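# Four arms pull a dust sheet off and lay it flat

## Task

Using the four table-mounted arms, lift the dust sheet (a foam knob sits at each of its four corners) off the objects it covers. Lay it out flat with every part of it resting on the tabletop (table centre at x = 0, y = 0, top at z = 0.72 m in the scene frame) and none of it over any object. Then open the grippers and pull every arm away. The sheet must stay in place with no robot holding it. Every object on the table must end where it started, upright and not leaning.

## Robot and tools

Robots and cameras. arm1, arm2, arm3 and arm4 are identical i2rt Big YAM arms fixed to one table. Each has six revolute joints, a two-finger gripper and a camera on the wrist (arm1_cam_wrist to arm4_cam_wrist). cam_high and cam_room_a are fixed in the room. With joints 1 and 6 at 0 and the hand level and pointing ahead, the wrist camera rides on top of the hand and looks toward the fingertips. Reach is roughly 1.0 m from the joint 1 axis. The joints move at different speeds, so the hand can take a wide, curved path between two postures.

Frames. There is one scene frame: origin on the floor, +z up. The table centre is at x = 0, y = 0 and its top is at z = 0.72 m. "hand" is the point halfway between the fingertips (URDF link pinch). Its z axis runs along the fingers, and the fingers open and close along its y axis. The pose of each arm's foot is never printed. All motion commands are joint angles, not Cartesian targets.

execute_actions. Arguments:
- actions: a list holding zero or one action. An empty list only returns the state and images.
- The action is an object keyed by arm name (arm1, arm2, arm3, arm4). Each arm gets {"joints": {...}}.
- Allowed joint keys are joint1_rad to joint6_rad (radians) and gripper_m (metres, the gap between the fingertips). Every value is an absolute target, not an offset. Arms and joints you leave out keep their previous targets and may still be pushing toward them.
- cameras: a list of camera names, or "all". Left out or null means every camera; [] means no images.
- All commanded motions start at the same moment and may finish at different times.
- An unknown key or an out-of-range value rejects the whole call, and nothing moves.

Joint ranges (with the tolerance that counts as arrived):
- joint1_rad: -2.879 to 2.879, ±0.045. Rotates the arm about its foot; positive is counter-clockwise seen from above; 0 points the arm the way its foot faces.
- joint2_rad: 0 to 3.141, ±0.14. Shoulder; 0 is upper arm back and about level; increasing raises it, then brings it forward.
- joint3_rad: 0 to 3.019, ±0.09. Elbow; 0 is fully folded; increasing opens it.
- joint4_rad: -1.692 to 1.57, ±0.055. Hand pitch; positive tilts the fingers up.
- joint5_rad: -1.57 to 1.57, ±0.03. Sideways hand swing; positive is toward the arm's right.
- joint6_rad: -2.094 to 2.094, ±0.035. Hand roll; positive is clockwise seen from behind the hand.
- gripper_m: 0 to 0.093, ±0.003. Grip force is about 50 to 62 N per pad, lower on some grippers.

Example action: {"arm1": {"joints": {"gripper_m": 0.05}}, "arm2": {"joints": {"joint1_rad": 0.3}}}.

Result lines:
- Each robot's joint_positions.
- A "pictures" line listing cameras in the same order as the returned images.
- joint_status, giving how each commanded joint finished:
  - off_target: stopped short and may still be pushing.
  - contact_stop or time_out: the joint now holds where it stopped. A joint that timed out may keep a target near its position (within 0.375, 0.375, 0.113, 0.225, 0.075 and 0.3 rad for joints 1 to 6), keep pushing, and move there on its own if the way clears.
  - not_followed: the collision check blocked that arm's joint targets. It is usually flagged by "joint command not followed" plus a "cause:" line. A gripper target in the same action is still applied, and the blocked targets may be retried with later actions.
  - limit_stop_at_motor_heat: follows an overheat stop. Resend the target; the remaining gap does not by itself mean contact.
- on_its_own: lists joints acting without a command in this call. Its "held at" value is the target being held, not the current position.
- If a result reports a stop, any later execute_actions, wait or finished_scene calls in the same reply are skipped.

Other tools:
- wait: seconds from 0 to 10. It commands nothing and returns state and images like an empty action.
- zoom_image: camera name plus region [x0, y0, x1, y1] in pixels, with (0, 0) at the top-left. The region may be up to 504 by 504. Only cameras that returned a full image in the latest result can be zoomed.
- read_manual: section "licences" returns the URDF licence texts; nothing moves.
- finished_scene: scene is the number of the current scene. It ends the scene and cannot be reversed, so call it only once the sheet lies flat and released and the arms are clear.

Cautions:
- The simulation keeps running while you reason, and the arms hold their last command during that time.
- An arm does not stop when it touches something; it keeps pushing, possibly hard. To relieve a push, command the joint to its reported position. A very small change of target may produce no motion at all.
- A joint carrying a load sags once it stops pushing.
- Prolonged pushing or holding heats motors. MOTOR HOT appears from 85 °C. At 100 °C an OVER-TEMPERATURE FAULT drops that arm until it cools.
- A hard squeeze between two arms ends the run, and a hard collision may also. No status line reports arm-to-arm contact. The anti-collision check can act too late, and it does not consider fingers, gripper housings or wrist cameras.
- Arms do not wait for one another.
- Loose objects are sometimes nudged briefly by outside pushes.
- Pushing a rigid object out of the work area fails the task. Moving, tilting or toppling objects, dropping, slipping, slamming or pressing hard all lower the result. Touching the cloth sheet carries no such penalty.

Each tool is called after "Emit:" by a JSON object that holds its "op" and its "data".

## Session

Emit:
{"op": "execute_actions", "data": {"actions": []}}

Scene clock: 0.00 s.
arm1.joint_positions: joint1_rad=+0.003 joint2_rad=+0.414 joint3_rad=+1.545 joint4_rad=-1.168 joint5_rad=-0.284 joint6_rad=+0.737 gripper_m=+0.094
arm1.joint_status: not commanded
arm1.hand: x=+0.2351 y=+0.5715 z=+1.4856 quat_wxyz=(-0.648, -0.646, -0.315, +0.251) (m; scene frame)
arm2.joint_positions: joint1_rad=+0.423 joint2_rad=+0.567 joint3_rad=+1.601 joint4_rad=-1.296 joint5_rad=-0.090 joint6_rad=-0.727 gripper_m=+0.094
arm2.joint_status: not commanded
arm2.hand: x=-0.3263 y=+0.6273 z=+1.4155 quat_wxyz=(-0.429, -0.068, -0.788, +0.436) (m; scene frame)
arm3.joint_positions: joint1_rad=+0.064 joint2_rad=+0.401 joint3_rad=+1.559 joint4_rad=-1.337 joint5_rad=+0.127 joint6_rad=-0.777 gripper_m=+0.095
arm3.joint_status: not commanded
arm3.hand: x=-0.4057 y=-0.5976 z=+1.4361 quat_wxyz=(-0.625, +0.641, -0.432, -0.112) (m; scene frame)
arm4.joint_positions: joint1_rad=-0.334 joint2_rad=+0.422 joint3_rad=+1.686 joint4_rad=-1.181 joint5_rad=-0.265 joint6_rad=+0.613 gripper_m=+0.094
arm4.joint_status: not commanded
arm4.hand: x=+0.2385 y=-0.7247 z=+1.4776 quat_wxyz=(-0.313, +0.343, -0.586, -0.664) (m; scene frame)
pictures: arm1_cam_wrist, arm2_cam_wrist, arm3_cam_wrist, arm4_cam_wrist, cam_high, cam_room_a
Images, in order (width x height): arm1_cam_wrist 616x616, arm2_cam_wrist 616x616, arm3_cam_wrist 616x616, arm4_cam_wrist 616x616, cam_high 504x504, cam_room_a 504x504.

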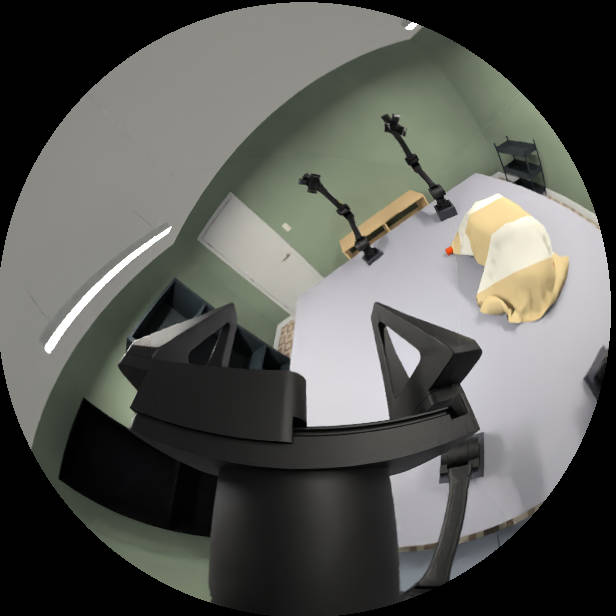

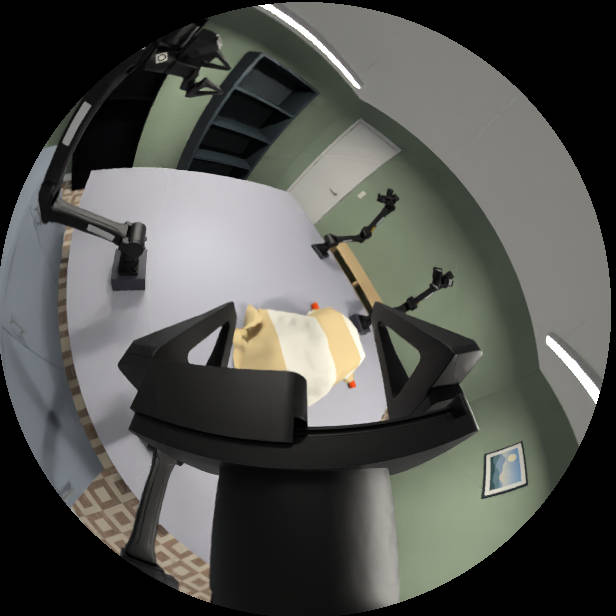

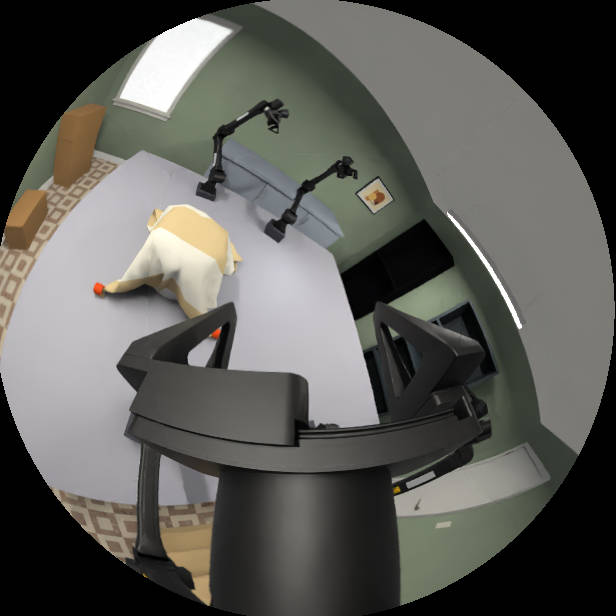

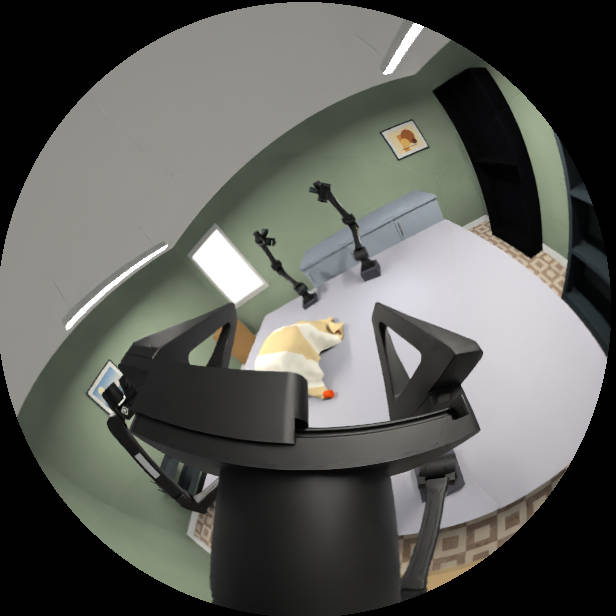

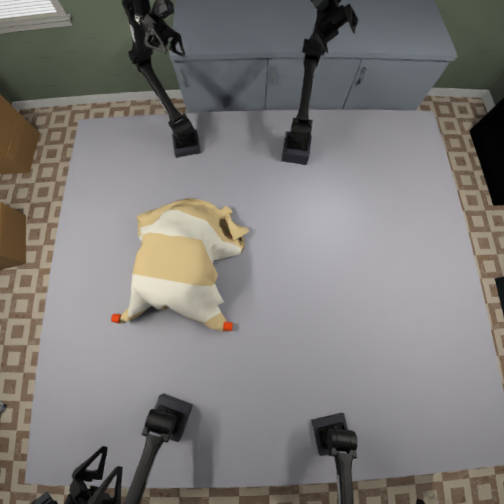

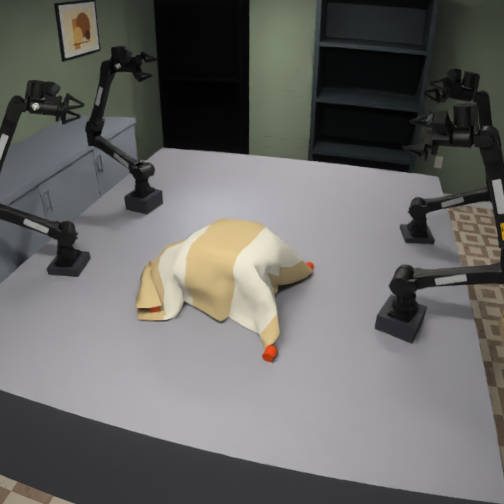

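Emit:
{"op": "execute_actions", "data": {"actions": [{"arm1":{"joints":{"joint1_rad":-0.3,"joint2_rad":1.93,"joint3_rad":1.78,"joint4_rad":-1.4,"joint5_rad":0,"joint6_rad":-1.0}},"arm2":{"joints":{"joint1_rad":-0.73,"joint2_rad":1.77,"joint3_rad":1.58,"joint4_rad":-1.38,"joint5_rad":0,"joint6_rad":0.6}},"arm3":{"joints":{"joint1_rad":0.925,"joint2_rad":1.796,"joint3_rad":1.41,"joint4_rad":-1.175,"joint5_rad":0,"joint6_rad":2.05}},"arm4":{"joints":{"joint1_rad":0.6,"joint2_rad":2.245,"joint3_rad":2.33,"joint4_rad":-1.6,"joint5_rad":0,"joint6_rad":2.05}}}]}}

Scene clock: 4.77 s.
arm1.joint_positions: joint1_rad=-0.294 joint2_rad=+1.920 joint3_rad=+1.754 joint4_rad=-1.386 joint5_rad=-0.004 joint6_rad=-0.986 gripper_m=+0.094
arm1.joint_status: all done
arm1.hand: x=-0.0755 y=+0.1572 z=+0.9589 quat_wxyz=(-0.003, -0.515, -0.857, +0.010) (m; scene frame)
arm2.joint_positions: joint1_rad=-0.732 joint2_rad=+1.762 joint3_rad=+1.573 joint4_rad=-1.363 joint5_rad=-0.002 joint6_rad=+0.590 gripper_m=+0.094
arm2.joint_status: all done
arm2.hand: x=-0.7192 y=+0.2972 z=+0.9332 quat_wxyz=(-0.011, -0.977, -0.212, +0.006) (m; scene frame)
arm3.joint_positions: joint1_rad=+0.930 joint2_rad=+1.800 joint3_rad=+1.405 joint4_rad=-1.183 joint5_rad=+0.000 joint6_rad=+2.041 gripper_m=+0.095
arm3.joint_status: all done
arm3.hand: x=-0.7444 y=-0.2503 z=+0.8771 quat_wxyz=(+0.002, +0.055, -0.998, +0.010) (m; scene frame)
arm4.joint_positions: joint1_rad=+0.605 joint2_rad=+2.275 joint3_rad=+2.295 joint4_rad=-1.590 joint5_rad=+0.001 joint6_rad=+2.035 gripper_m=+0.094
arm4.joint_status: all done
arm4.hand: x=-0.2170 y=-0.2861 z=+0.8855 quat_wxyz=(+0.005, +0.149, -0.989, +0.001) (m; scene frame)
pictures: arm1_cam_wrist, arm2_cam_wrist, arm3_cam_wrist, arm4_cam_wrist, cam_high, cam_room_a
Images, in order (width x height): arm1_cam_wrist 616x616, arm2_cam_wrist 616x616, arm3_cam_wrist 616x616, arm4_cam_wrist 616x616, cam_high 504x504, cam_room_a 504x504.

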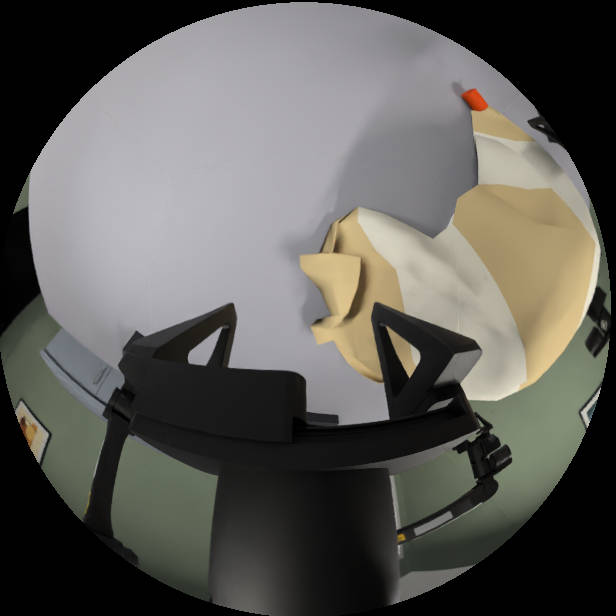

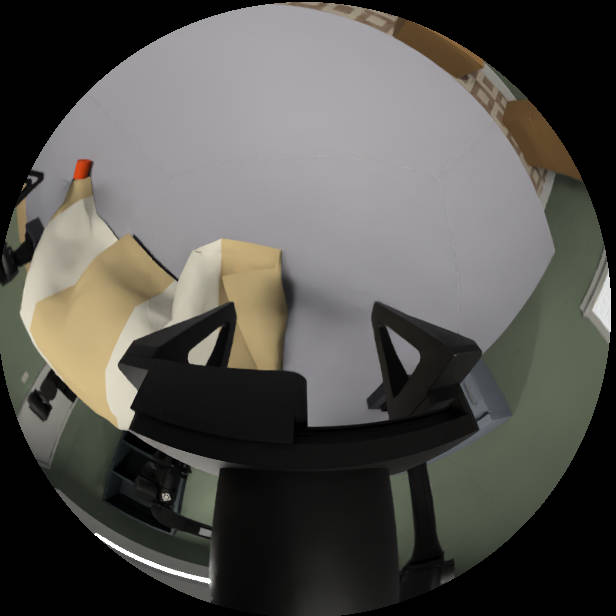

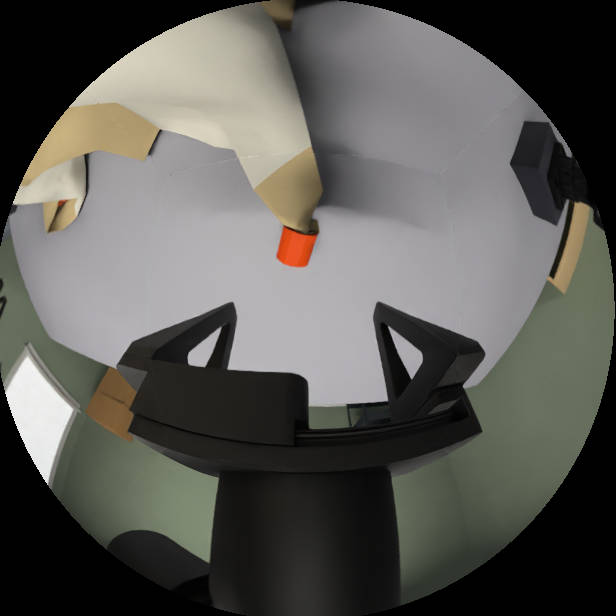

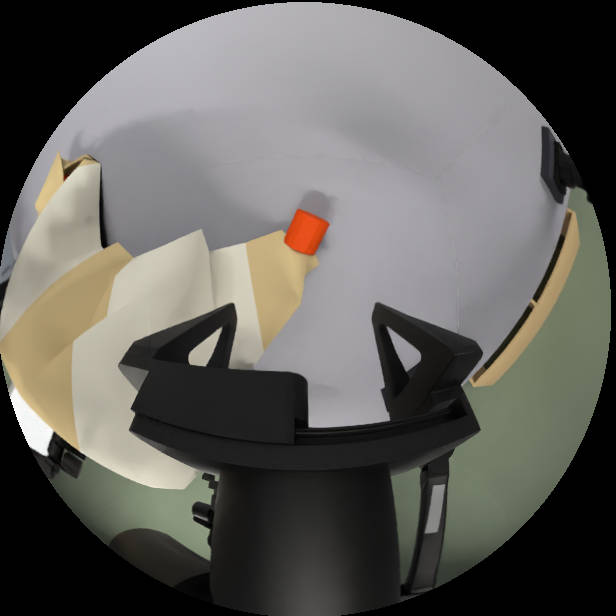

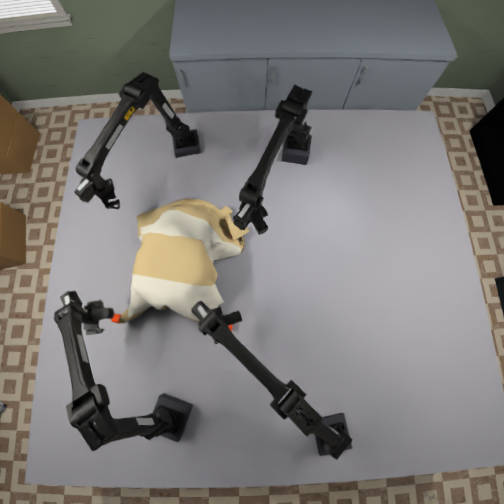

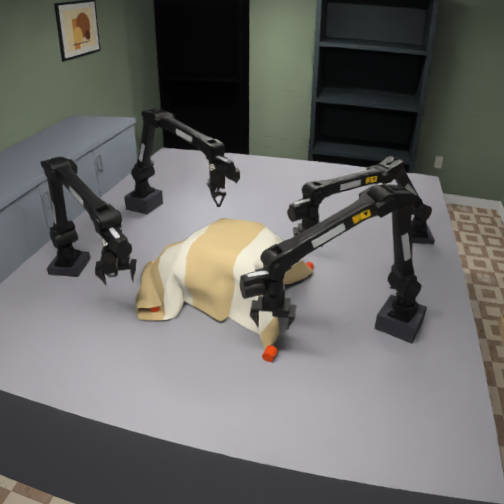

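Emit:
{"op": "execute_actions", "data": {"actions": [{"arm1":{"joints":{"joint1_rad":-0.44,"joint2_rad":2.0,"joint3_rad":1.63,"joint4_rad":-1.15,"joint6_rad":-1.13}},"arm2":{"joints":{"joint1_rad":-0.545,"joint2_rad":1.84,"joint3_rad":1.46,"joint4_rad":-1.17,"joint6_rad":0.79}},"arm3":{"joints":{"joint1_rad":0.9,"joint2_rad":1.98,"joint3_rad":1.295,"joint4_rad":-0.87}},"arm4":{"joints":{"joint1_rad":0.57,"joint2_rad":2.285,"joint3_rad":2.02,"joint4_rad":-1.255}}}]}}

Scene clock: 8.27 s.
arm1.joint_positions: joint1_rad=-0.440 joint2_rad=+1.996 joint3_rad=+1.622 joint4_rad=-1.165 joint5_rad=-0.001 joint6_rad=-1.116 gripper_m=+0.094
arm1.joint_status: all done
arm1.hand: x=-0.1531 y=+0.1988 z=+0.8667 quat_wxyz=(+0.000, -0.522, -0.853, +0.017) (m; scene frame)
arm2.joint_positions: joint1_rad=-0.546 joint2_rad=+1.840 joint3_rad=+1.459 joint4_rad=-1.187 joint5_rad=-0.001 joint6_rad=+0.780 gripper_m=+0.094
arm2.joint_status: all done
arm2.hand: x=-0.6308 y=+0.2494 z=+0.8517 quat_wxyz=(-0.005, -0.978, -0.209, +0.001) (m; scene frame)
arm3.joint_positions: joint1_rad=+0.910 joint2_rad=+1.981 joint3_rad=+1.290 joint4_rad=-0.885 joint5_rad=+0.001 joint6_rad=+2.042 gripper_m=+0.095
arm3.joint_status: all done
arm3.hand: x=-0.7383 y=-0.2440 z=+0.7472 quat_wxyz=(+0.002, +0.044, -0.999, +0.010) (m; scene frame)
arm4.joint_positions: joint1_rad=+0.576 joint2_rad=+2.303 joint3_rad=+2.009 joint4_rad=-1.266 joint5_rad=+0.001 joint6_rad=+2.035 gripper_m=+0.094
arm4.joint_status: all done
arm4.hand: x=-0.1986 y=-0.2782 z=+0.7585 quat_wxyz=(+0.007, +0.135, -0.991, -0.003) (m; scene frame)
pictures: arm1_cam_wrist, arm2_cam_wrist, arm3_cam_wrist, arm4_cam_wrist, cam_high, cam_room_a
Images, in order (width x height): arm1_cam_wrist 616x616, arm2_cam_wrist 616x616, arm3_cam_wrist 616x616, arm4_cam_wrist 616x616, cam_high 504x504, cam_room_a 504x504.

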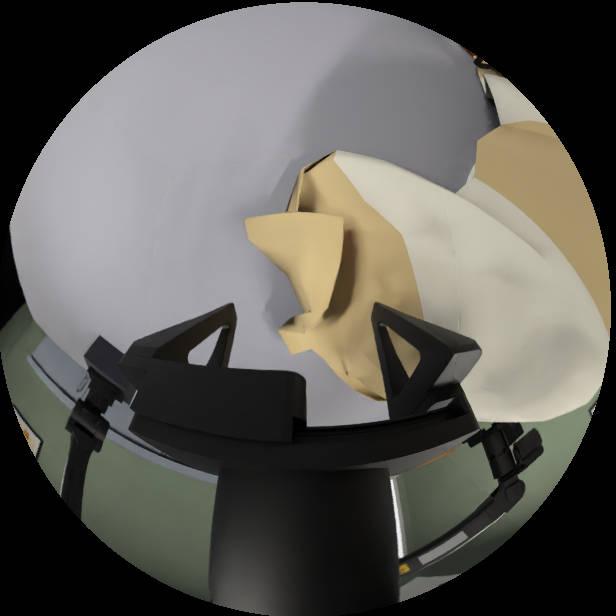

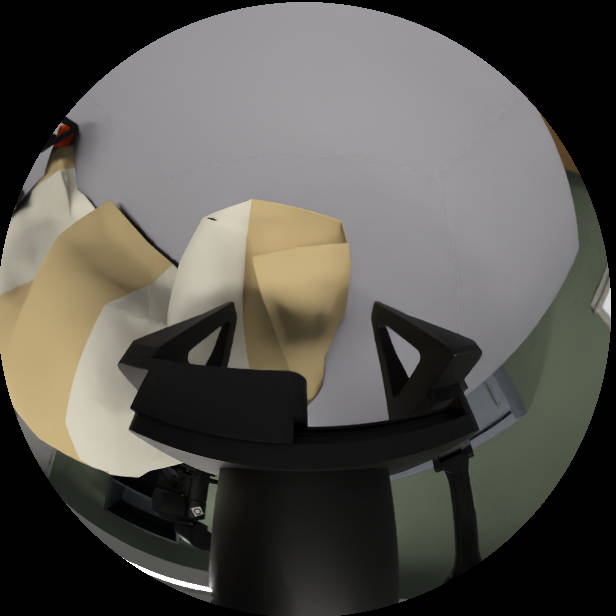

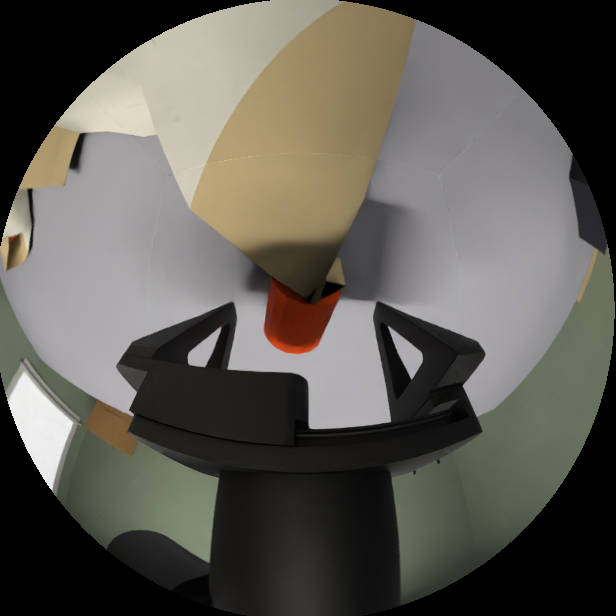

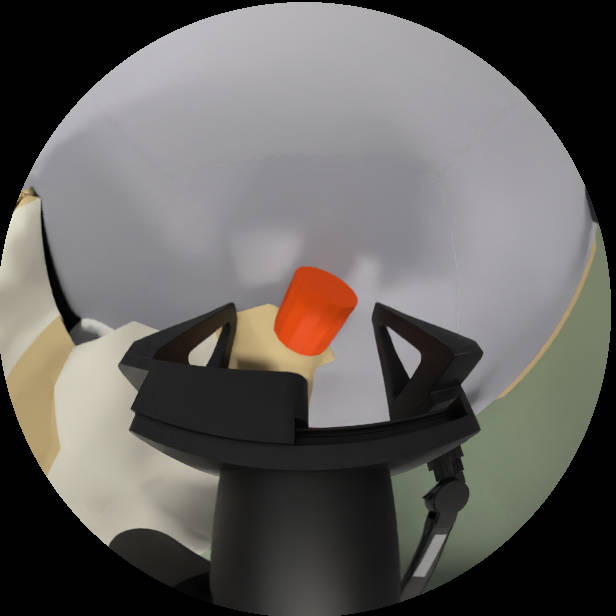

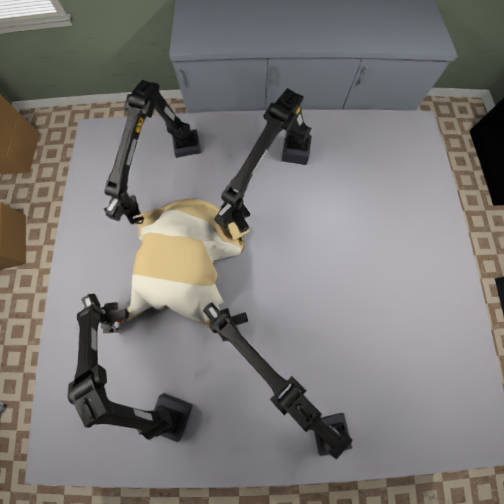

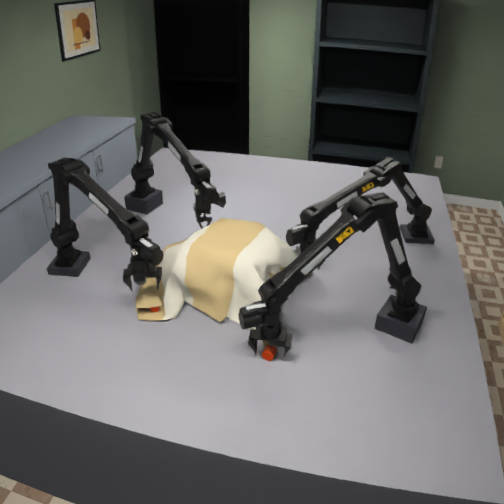

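Emit:
{"op": "execute_actions", "data": {"actions": [{"arm1":{"joints":{"joint1_rad":-0.4,"joint2_rad":2.16,"joint3_rad":1.605,"joint4_rad":-0.985}},"arm2":{"joints":{"joint1_rad":-0.515,"joint2_rad":1.976,"joint3_rad":1.40,"joint4_rad":-0.975}},"arm3":{"joints":{"gripper_m":0.025}},"arm4":{"joints":{"joint2_rad":2.315,"joint6_rad":2.09,"gripper_m":0.025}}}], "cameras": ["arm1_cam_wrist","arm2_cam_wrist"]}}

Emit:
{"op": "execute_actions", "data": {"actions": [{"arm1":{"joints":{"gripper_m":0.025}},"arm2":{"joints":{"gripper_m":0.025}}}]}}

Scene clock: 10.83 s.
arm1.joint_positions: joint1_rad=-0.398 joint2_rad=+2.156 joint3_rad=+1.594 joint4_rad=-1.002 joint5_rad=-0.001 joint6_rad=-1.116 gripper_m=+0.094
arm1.joint_status: all done
arm1.hand: x=-0.1376 y=+0.1760 z=+0.7641 quat_wxyz=(-0.001, -0.503, -0.864, +0.005) (m; scene frame)
arm2.joint_positions: joint1_rad=-0.518 joint2_rad=+1.967 joint3_rad=+1.400 joint4_rad=-0.992 joint5_rad=+0.004 joint6_rad=+0.781 gripper_m=+0.094
arm2.joint_status: all done
arm2.hand: x=-0.6213 y=+0.2318 z=+0.7647 quat_wxyz=(-0.007, -0.975, -0.223, +0.005) (m; scene frame)
arm3.joint_positions: joint1_rad=+0.910 joint2_rad=+1.981 joint3_rad=+1.290 joint4_rad=-0.885 joint5_rad=+0.001 joint6_rad=+2.042 gripper_m=+0.039
arm3.joint_status: gripper_m off_target (ended at +0.039, target +0.025)
arm3.hand: x=-0.7383 y=-0.2440 z=+0.7472 quat_wxyz=(+0.002, +0.044, -0.999, +0.010) (m; scene frame)
arm4.joint_positions: joint1_rad=+0.576 joint2_rad=+2.303 joint3_rad=+2.009 joint4_rad=-1.266 joint5_rad=+0.001 joint6_rad=+2.063 gripper_m=+0.039
arm4.joint_status: gripper_m off_target (ended at +0.039, target +0.025); the others done
joint sent to its limit — the command would take arm4.joint6_rad past its upper limit, so that joint was sent only as far as its limit.
arm4.hand: x=-0.1986 y=-0.2782 z=+0.7582 quat_wxyz=(+0.007, +0.121, -0.993, -0.003) (m; scene frame)
pictures: arm1_cam_wrist, arm2_cam_wrist
Images, in order (width x height): arm1_cam_wrist 616x616, arm2_cam_wrist 616x616.

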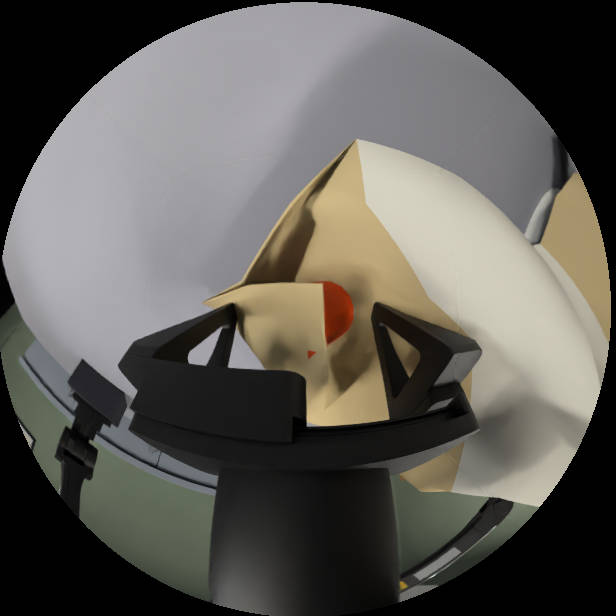

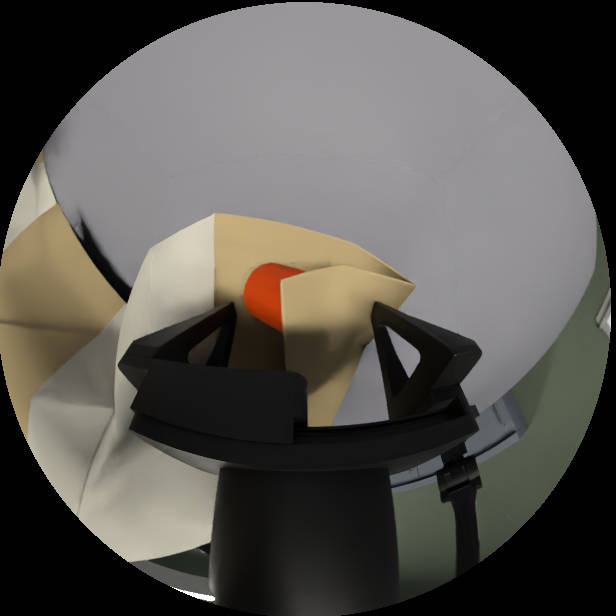

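Scene clock: 11.60 s.
arm1.joint_positions: joint1_rad=-0.398 joint2_rad=+2.156 joint3_rad=+1.594 joint4_rad=-1.000 joint5_rad=-0.001 joint6_rad=-1.116 gripper_m=+0.051
arm1.joint_status: gripper_m off_target (ended at +0.051, target +0.025)
arm1.hand: x=-0.1378 y=+0.1756 z=+0.7641 quat_wxyz=(-0.001, -0.503, -0.864, +0.006) (m; scene frame)
arm2.joint_positions: joint1_rad=-0.518 joint2_rad=+1.953 joint3_rad=+1.400 joint4_rad=-0.991 joint5_rad=+0.004 joint6_rad=+0.782 gripper_m=+0.038
arm2.joint_status: gripper_m off_target (ended at +0.038, target +0.025)
arm2.hand: x=-0.6221 y=+0.2300 z=+0.7723 quat_wxyz=(-0.014, -0.975, -0.222, +0.009) (m; scene frame)
arm3.joint_positions: joint1_rad=+0.910 joint2_rad=+1.981 joint3_rad=+1.290 joint4_rad=-0.885 joint5_rad=+0.001 joint6_rad=+2.042 gripper_m=+0.039
arm3.joint_status: not commanded
arm3.hand: x=-0.7383 y=-0.2440 z=+0.7472 quat_wxyz=(+0.002, +0.044, -0.999, +0.010) (m; scene frame)
arm4.joint_positions: joint1_rad=+0.576 joint2_rad=+2.303 joint3_rad=+2.009 joint4_rad=-1.266 joint5_rad=+0.001 joint6_rad=+2.063 gripper_m=+0.039
arm4.joint_status: not commanded
arm4.hand: x=-0.1986 y=-0.2782 z=+0.7582 quat_wxyz=(+0.007, +0.121, -0.993, -0.003) (m; scene frame)
pictures: arm1_cam_wrist, arm2_cam_wrist, arm3_cam_wrist, arm4_cam_wrist, cam_high, cam_room_a
Images, in order (width x height): arm1_cam_wrist 616x616, arm2_cam_wrist 616x616, arm3_cam_wrist 616x616, arm4_cam_wrist 616x616, cam_high 504x504, cam_room_a 504x504.

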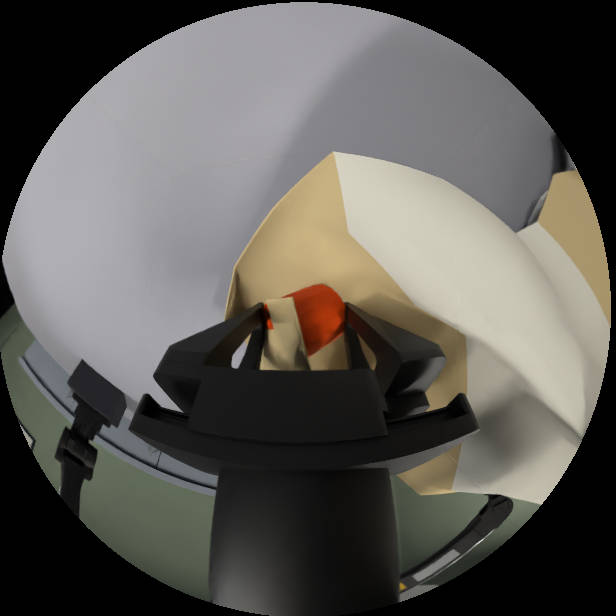

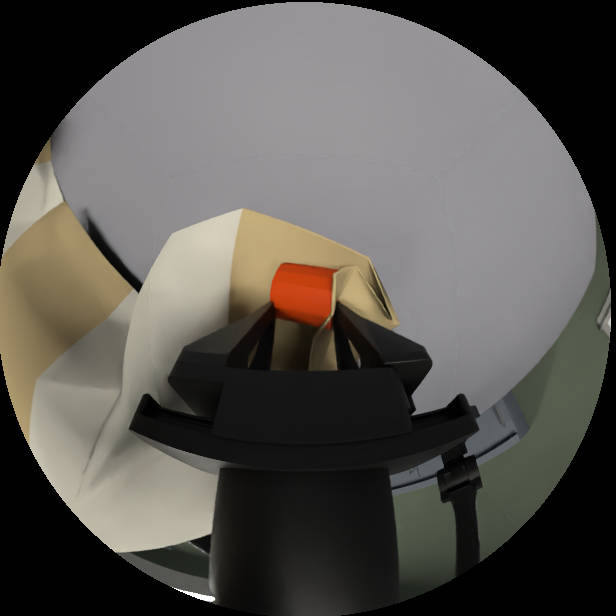

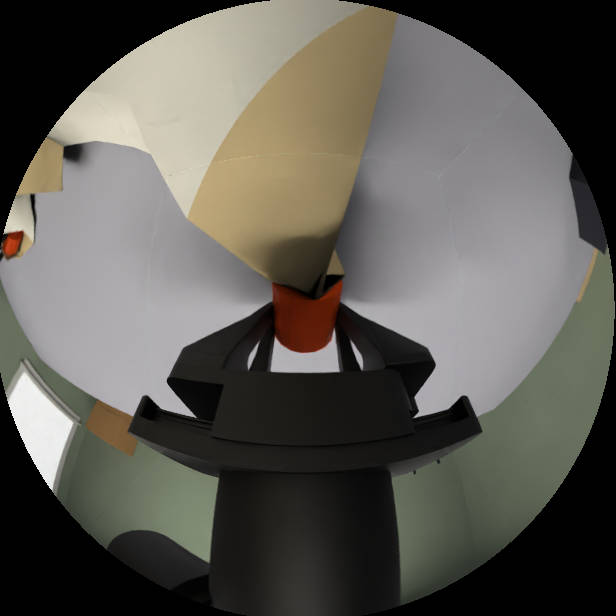

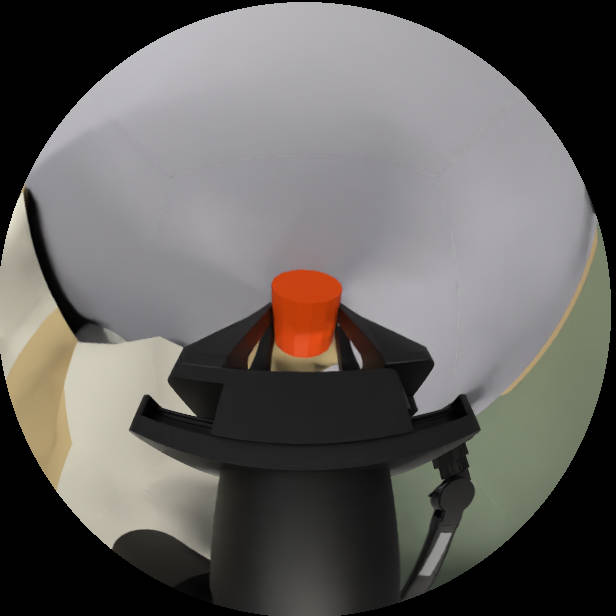

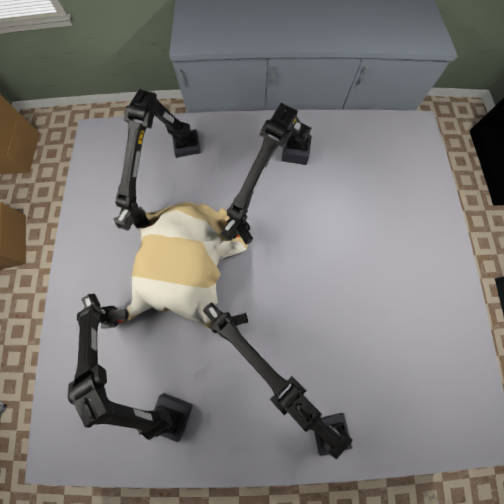

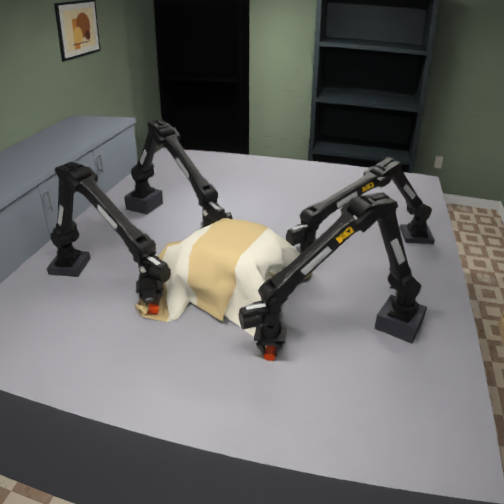

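Emit:
{"op": "execute_actions", "data": {"actions": [{"arm2":{"joints":{"gripper_m":0.08}}}], "cameras": []}}

Emit:
{"op": "execute_actions", "data": {"actions": [{"arm2":{"joints":{"joint1_rad":-0.55,"joint2_rad":2.0,"joint3_rad":1.46,"joint4_rad":-1.03}}}], "cameras": ["arm2_cam_wrist"]}}

Emit:
{"op": "execute_actions", "data": {"actions": [{"arm2":{"joints":{"gripper_m":0.025}}}], "cameras": ["arm2_cam_wrist"]}}

Scene clock: 13.43 s.
arm1.joint_positions: joint1_rad=-0.398 joint2_rad=+2.156 joint3_rad=+1.594 joint4_rad=-1.000 joint5_rad=-0.001 joint6_rad=-1.116 gripper_m=+0.051
arm1.joint_status: not commanded
arm1.hand: x=-0.1378 y=+0.1756 z=+0.7641 quat_wxyz=(-0.001, -0.503, -0.864, +0.006) (m; scene frame)
arm2.joint_positions: joint1_rad=-0.518 joint2_rad=+1.953 joint3_rad=+1.400 joint4_rad=-0.991 joint5_rad=+0.004 joint6_rad=+0.782 gripper_m=+0.080
arm2.joint_status: all done
arm2.hand: x=-0.6221 y=+0.2300 z=+0.7723 quat_wxyz=(-0.014, -0.975, -0.222, +0.009) (m; scene frame)
arm3.joint_positions: joint1_rad=+0.910 joint2_rad=+1.981 joint3_rad=+1.290 joint4_rad=-0.885 joint5_rad=+0.001 joint6_rad=+2.042 gripper_m=+0.039
arm3.joint_status: not commanded
arm3.hand: x=-0.7383 y=-0.2440 z=+0.7472 quat_wxyz=(+0.002, +0.044, -0.999, +0.010) (m; scene frame)
arm4.joint_positions: joint1_rad=+0.576 joint2_rad=+2.303 joint3_rad=+2.009 joint4_rad=-1.266 joint5_rad=+0.001 joint6_rad=+2.063 gripper_m=+0.039
arm4.joint_status: not commanded
arm4.hand: x=-0.1986 y=-0.2782 z=+0.7582 quat_wxyz=(+0.007, +0.121, -0.993, -0.003) (m; scene frame)
pictures: none
No camera images: the call's "cameras" was empty. Leave "cameras" out to get every camera's image.

Scene clock: 14.20 s.
arm1.joint_positions: joint1_rad=-0.398 joint2_rad=+2.156 joint3_rad=+1.594 joint4_rad=-1.000 joint5_rad=-0.001 joint6_rad=-1.116 gripper_m=+0.051
arm1.joint_status: not commanded
arm1.hand: x=-0.1378 y=+0.1756 z=+0.7641 quat_wxyz=(-0.001, -0.503, -0.864, +0.006) (m; scene frame)
arm2.joint_positions: joint1_rad=-0.549 joint2_rad=+1.975 joint3_rad=+1.420 joint4_rad=-1.014 joint5_rad=+0.004 joint6_rad=+0.782 gripper_m=+0.080
arm2.joint_status: all done
arm2.hand: x=-0.6386 y=+0.2356 z=+0.7668 quat_wxyz=(-0.003, -0.978, -0.207, +0.002) (m; scene frame)
arm3.joint_positions: joint1_rad=+0.910 joint2_rad=+1.981 joint3_rad=+1.290 joint4_rad=-0.885 joint5_rad=+0.001 joint6_rad=+2.042 gripper_m=+0.039
arm3.joint_status: not commanded
arm3.hand: x=-0.7383 y=-0.2440 z=+0.7472 quat_wxyz=(+0.002, +0.044, -0.999, +0.010) (m; scene frame)
arm4.joint_positions: joint1_rad=+0.576 joint2_rad=+2.303 joint3_rad=+2.009 joint4_rad=-1.266 joint5_rad=+0.001 joint6_rad=+2.063 gripper_m=+0.039
arm4.joint_status: not commanded
arm4.hand: x=-0.1986 y=-0.2782 z=+0.7582 quat_wxyz=(+0.007, +0.121, -0.993, -0.003) (m; scene frame)
pictures: arm2_cam_wrist
Images, in order (width x height): arm2_cam_wrist 616x616.

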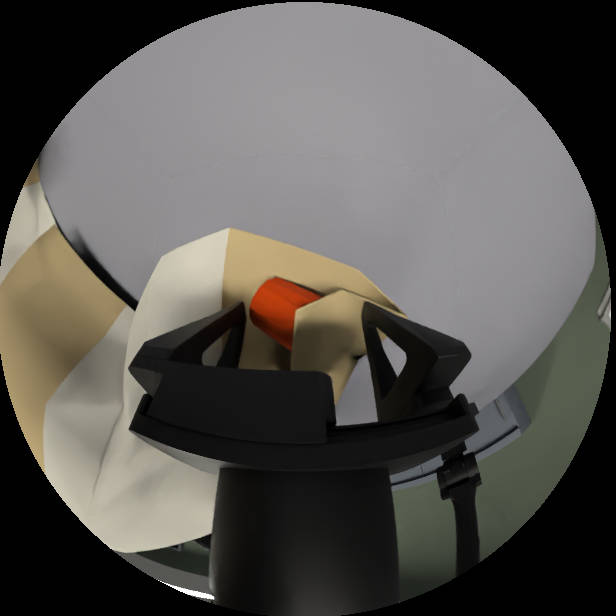

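Scene clock: 14.93 s.
arm1.joint_positions: joint1_rad=-0.398 joint2_rad=+2.156 joint3_rad=+1.594 joint4_rad=-1.000 joint5_rad=-0.001 joint6_rad=-1.116 gripper_m=+0.051
arm1.joint_status: not commanded
arm1.hand: x=-0.1378 y=+0.1756 z=+0.7641 quat_wxyz=(-0.001, -0.503, -0.864, +0.006) (m; scene frame)
arm2.joint_positions: joint1_rad=-0.550 joint2_rad=+1.968 joint3_rad=+1.446 joint4_rad=-1.017 joint5_rad=+0.004 joint6_rad=+0.784 gripper_m=+0.025
arm2.joint_status: all done
arm2.hand: x=-0.6434 y=+0.2252 z=+0.7793 quat_wxyz=(-0.016, -0.979, -0.205, +0.011) (m; scene frame)
arm3.joint_positions: joint1_rad=+0.910 joint2_rad=+1.981 joint3_rad=+1.290 joint4_rad=-0.885 joint5_rad=+0.001 joint6_rad=+2.042 gripper_m=+0.039
arm3.joint_status: not commanded
arm3.hand: x=-0.7383 y=-0.2440 z=+0.7472 quat_wxyz=(+0.002, +0.044, -0.999, +0.010) (m; scene frame)
arm4.joint_positions: joint1_rad=+0.576 joint2_rad=+2.303 joint3_rad=+2.009 joint4_rad=-1.266 joint5_rad=+0.001 joint6_rad=+2.063 gripper_m=+0.039
arm4.joint_status: not commanded
arm4.hand: x=-0.1986 y=-0.2782 z=+0.7582 quat_wxyz=(+0.007, +0.121, -0.993, -0.003) (m; scene frame)
pictures: arm2_cam_wrist
Images, in order (width x height): arm2_cam_wrist 616x616.

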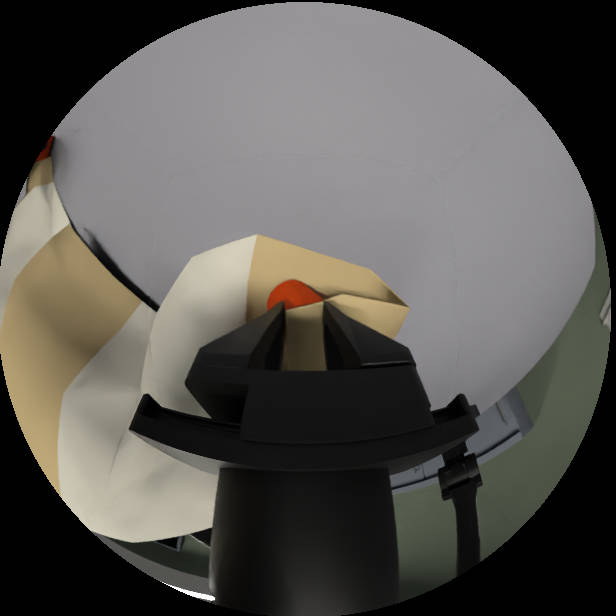

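Emit:
{"op": "execute_actions", "data": {"actions": [{"arm2":{"joints":{"gripper_m":0.085,"joint2_rad":1.87,"joint3_rad":1.43,"joint4_rad":-1.1,"joint6_rad":-0.37}}}], "cameras": ["arm2_cam_wrist"]}}

Emit:
{"op": "execute_actions", "data": {"actions": [{"arm2":{"joints":{"joint2_rad":2.03,"joint3_rad":1.42,"joint4_rad":-0.98}}}], "cameras": ["arm2_cam_wrist","cam_room_a"]}}

Scene clock: 17.73 s.
arm1.joint_positions: joint1_rad=-0.398 joint2_rad=+2.156 joint3_rad=+1.594 joint4_rad=-1.000 joint5_rad=-0.001 joint6_rad=-1.116 gripper_m=+0.051
arm1.joint_status: not commanded
arm1.hand: x=-0.1378 y=+0.1756 z=+0.7641 quat_wxyz=(-0.001, -0.503, -0.864, +0.006) (m; scene frame)
arm2.joint_positions: joint1_rad=-0.550 joint2_rad=+1.849 joint3_rad=+1.428 joint4_rad=-1.084 joint5_rad=+0.004 joint6_rad=-0.360 gripper_m=+0.085
arm2.joint_status: all done
arm2.hand: x=-0.6383 y=+0.2385 z=+0.8364 quat_wxyz=(-0.014, -0.711, -0.702, +0.033) (m; scene frame)
arm3.joint_positions: joint1_rad=+0.910 joint2_rad=+1.981 joint3_rad=+1.290 joint4_rad=-0.885 joint5_rad=+0.001 joint6_rad=+2.042 gripper_m=+0.039
arm3.joint_status: not commanded
arm3.hand: x=-0.7383 y=-0.2440 z=+0.7472 quat_wxyz=(+0.002, +0.044, -0.999, +0.010) (m; scene frame)
arm4.joint_positions: joint1_rad=+0.576 joint2_rad=+2.303 joint3_rad=+2.009 joint4_rad=-1.266 joint5_rad=+0.001 joint6_rad=+2.063 gripper_m=+0.039
arm4.joint_status: not commanded
arm4.hand: x=-0.1986 y=-0.2782 z=+0.7582 quat_wxyz=(+0.007, +0.121, -0.993, -0.003) (m; scene frame)
pictures: arm2_cam_wrist
Images, in order (width x height): arm2_cam_wrist 616x616.

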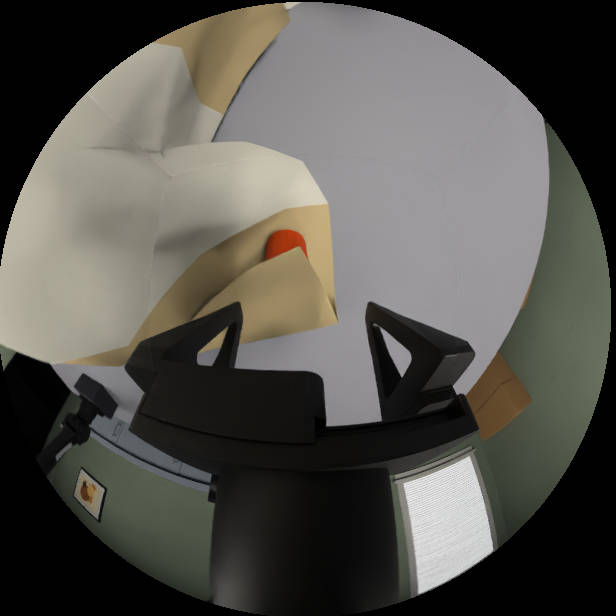

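Scene clock: 18.90 s.
arm1.joint_positions: joint1_rad=-0.398 joint2_rad=+2.156 joint3_rad=+1.594 joint4_rad=-1.000 joint5_rad=-0.001 joint6_rad=-1.116 gripper_m=+0.051
arm1.joint_status: not commanded
arm1.hand: x=-0.1378 y=+0.1756 z=+0.7641 quat_wxyz=(-0.001, -0.503, -0.864, +0.006) (m; scene frame)
arm2.joint_positions: joint1_rad=-0.544 joint2_rad=+2.009 joint3_rad=+1.427 joint4_rad=-0.997 joint5_rad=-0.005 joint6_rad=-0.360 gripper_m=+0.085
arm2.joint_status: all done
arm2.hand: x=-0.6353 y=+0.2313 z=+0.7510 quat_wxyz=(-0.003, -0.709, -0.705, -0.003) (m; scene frame)
arm3.joint_positions: joint1_rad=+0.910 joint2_rad=+1.981 joint3_rad=+1.290 joint4_rad=-0.885 joint5_rad=+0.001 joint6_rad=+2.042 gripper_m=+0.039
arm3.joint_status: not commanded
arm3.hand: x=-0.7383 y=-0.2440 z=+0.7472 quat_wxyz=(+0.002, +0.044, -0.999, +0.010) (m; scene frame)
arm4.joint_positions: joint1_rad=+0.576 joint2_rad=+2.303 joint3_rad=+2.009 joint4_rad=-1.266 joint5_rad=+0.001 joint6_rad=+2.063 gripper_m=+0.039
arm4.joint_status: not commanded
arm4.hand: x=-0.1986 y=-0.2782 z=+0.7582 quat_wxyz=(+0.007, +0.121, -0.993, -0.003) (m; scene frame)
pictures: arm2_cam_wrist, cam_room_a
Images, in order (width x height): arm2_cam_wrist 616x616, cam_room_a 504x504.

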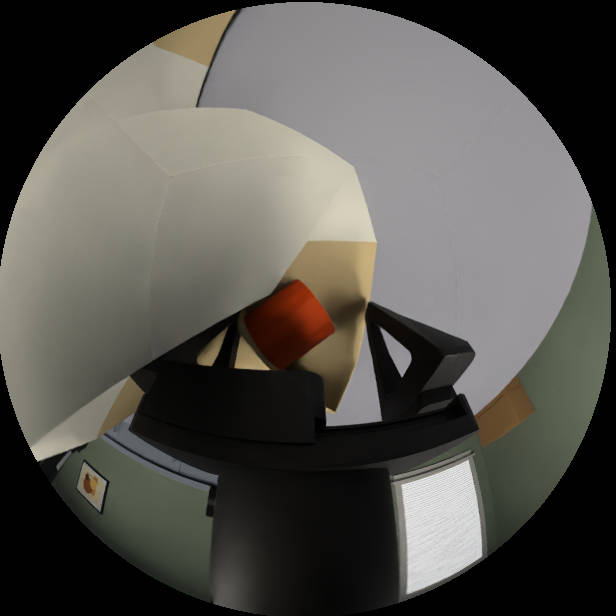

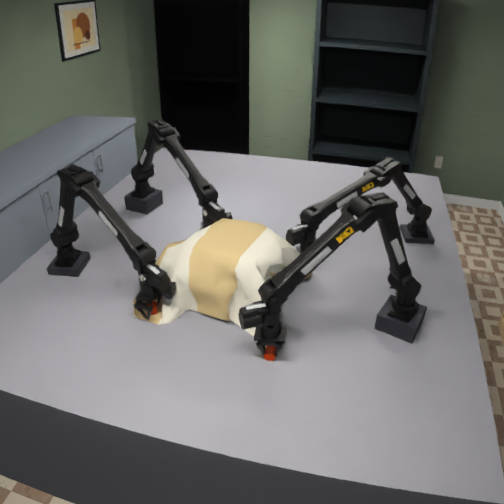

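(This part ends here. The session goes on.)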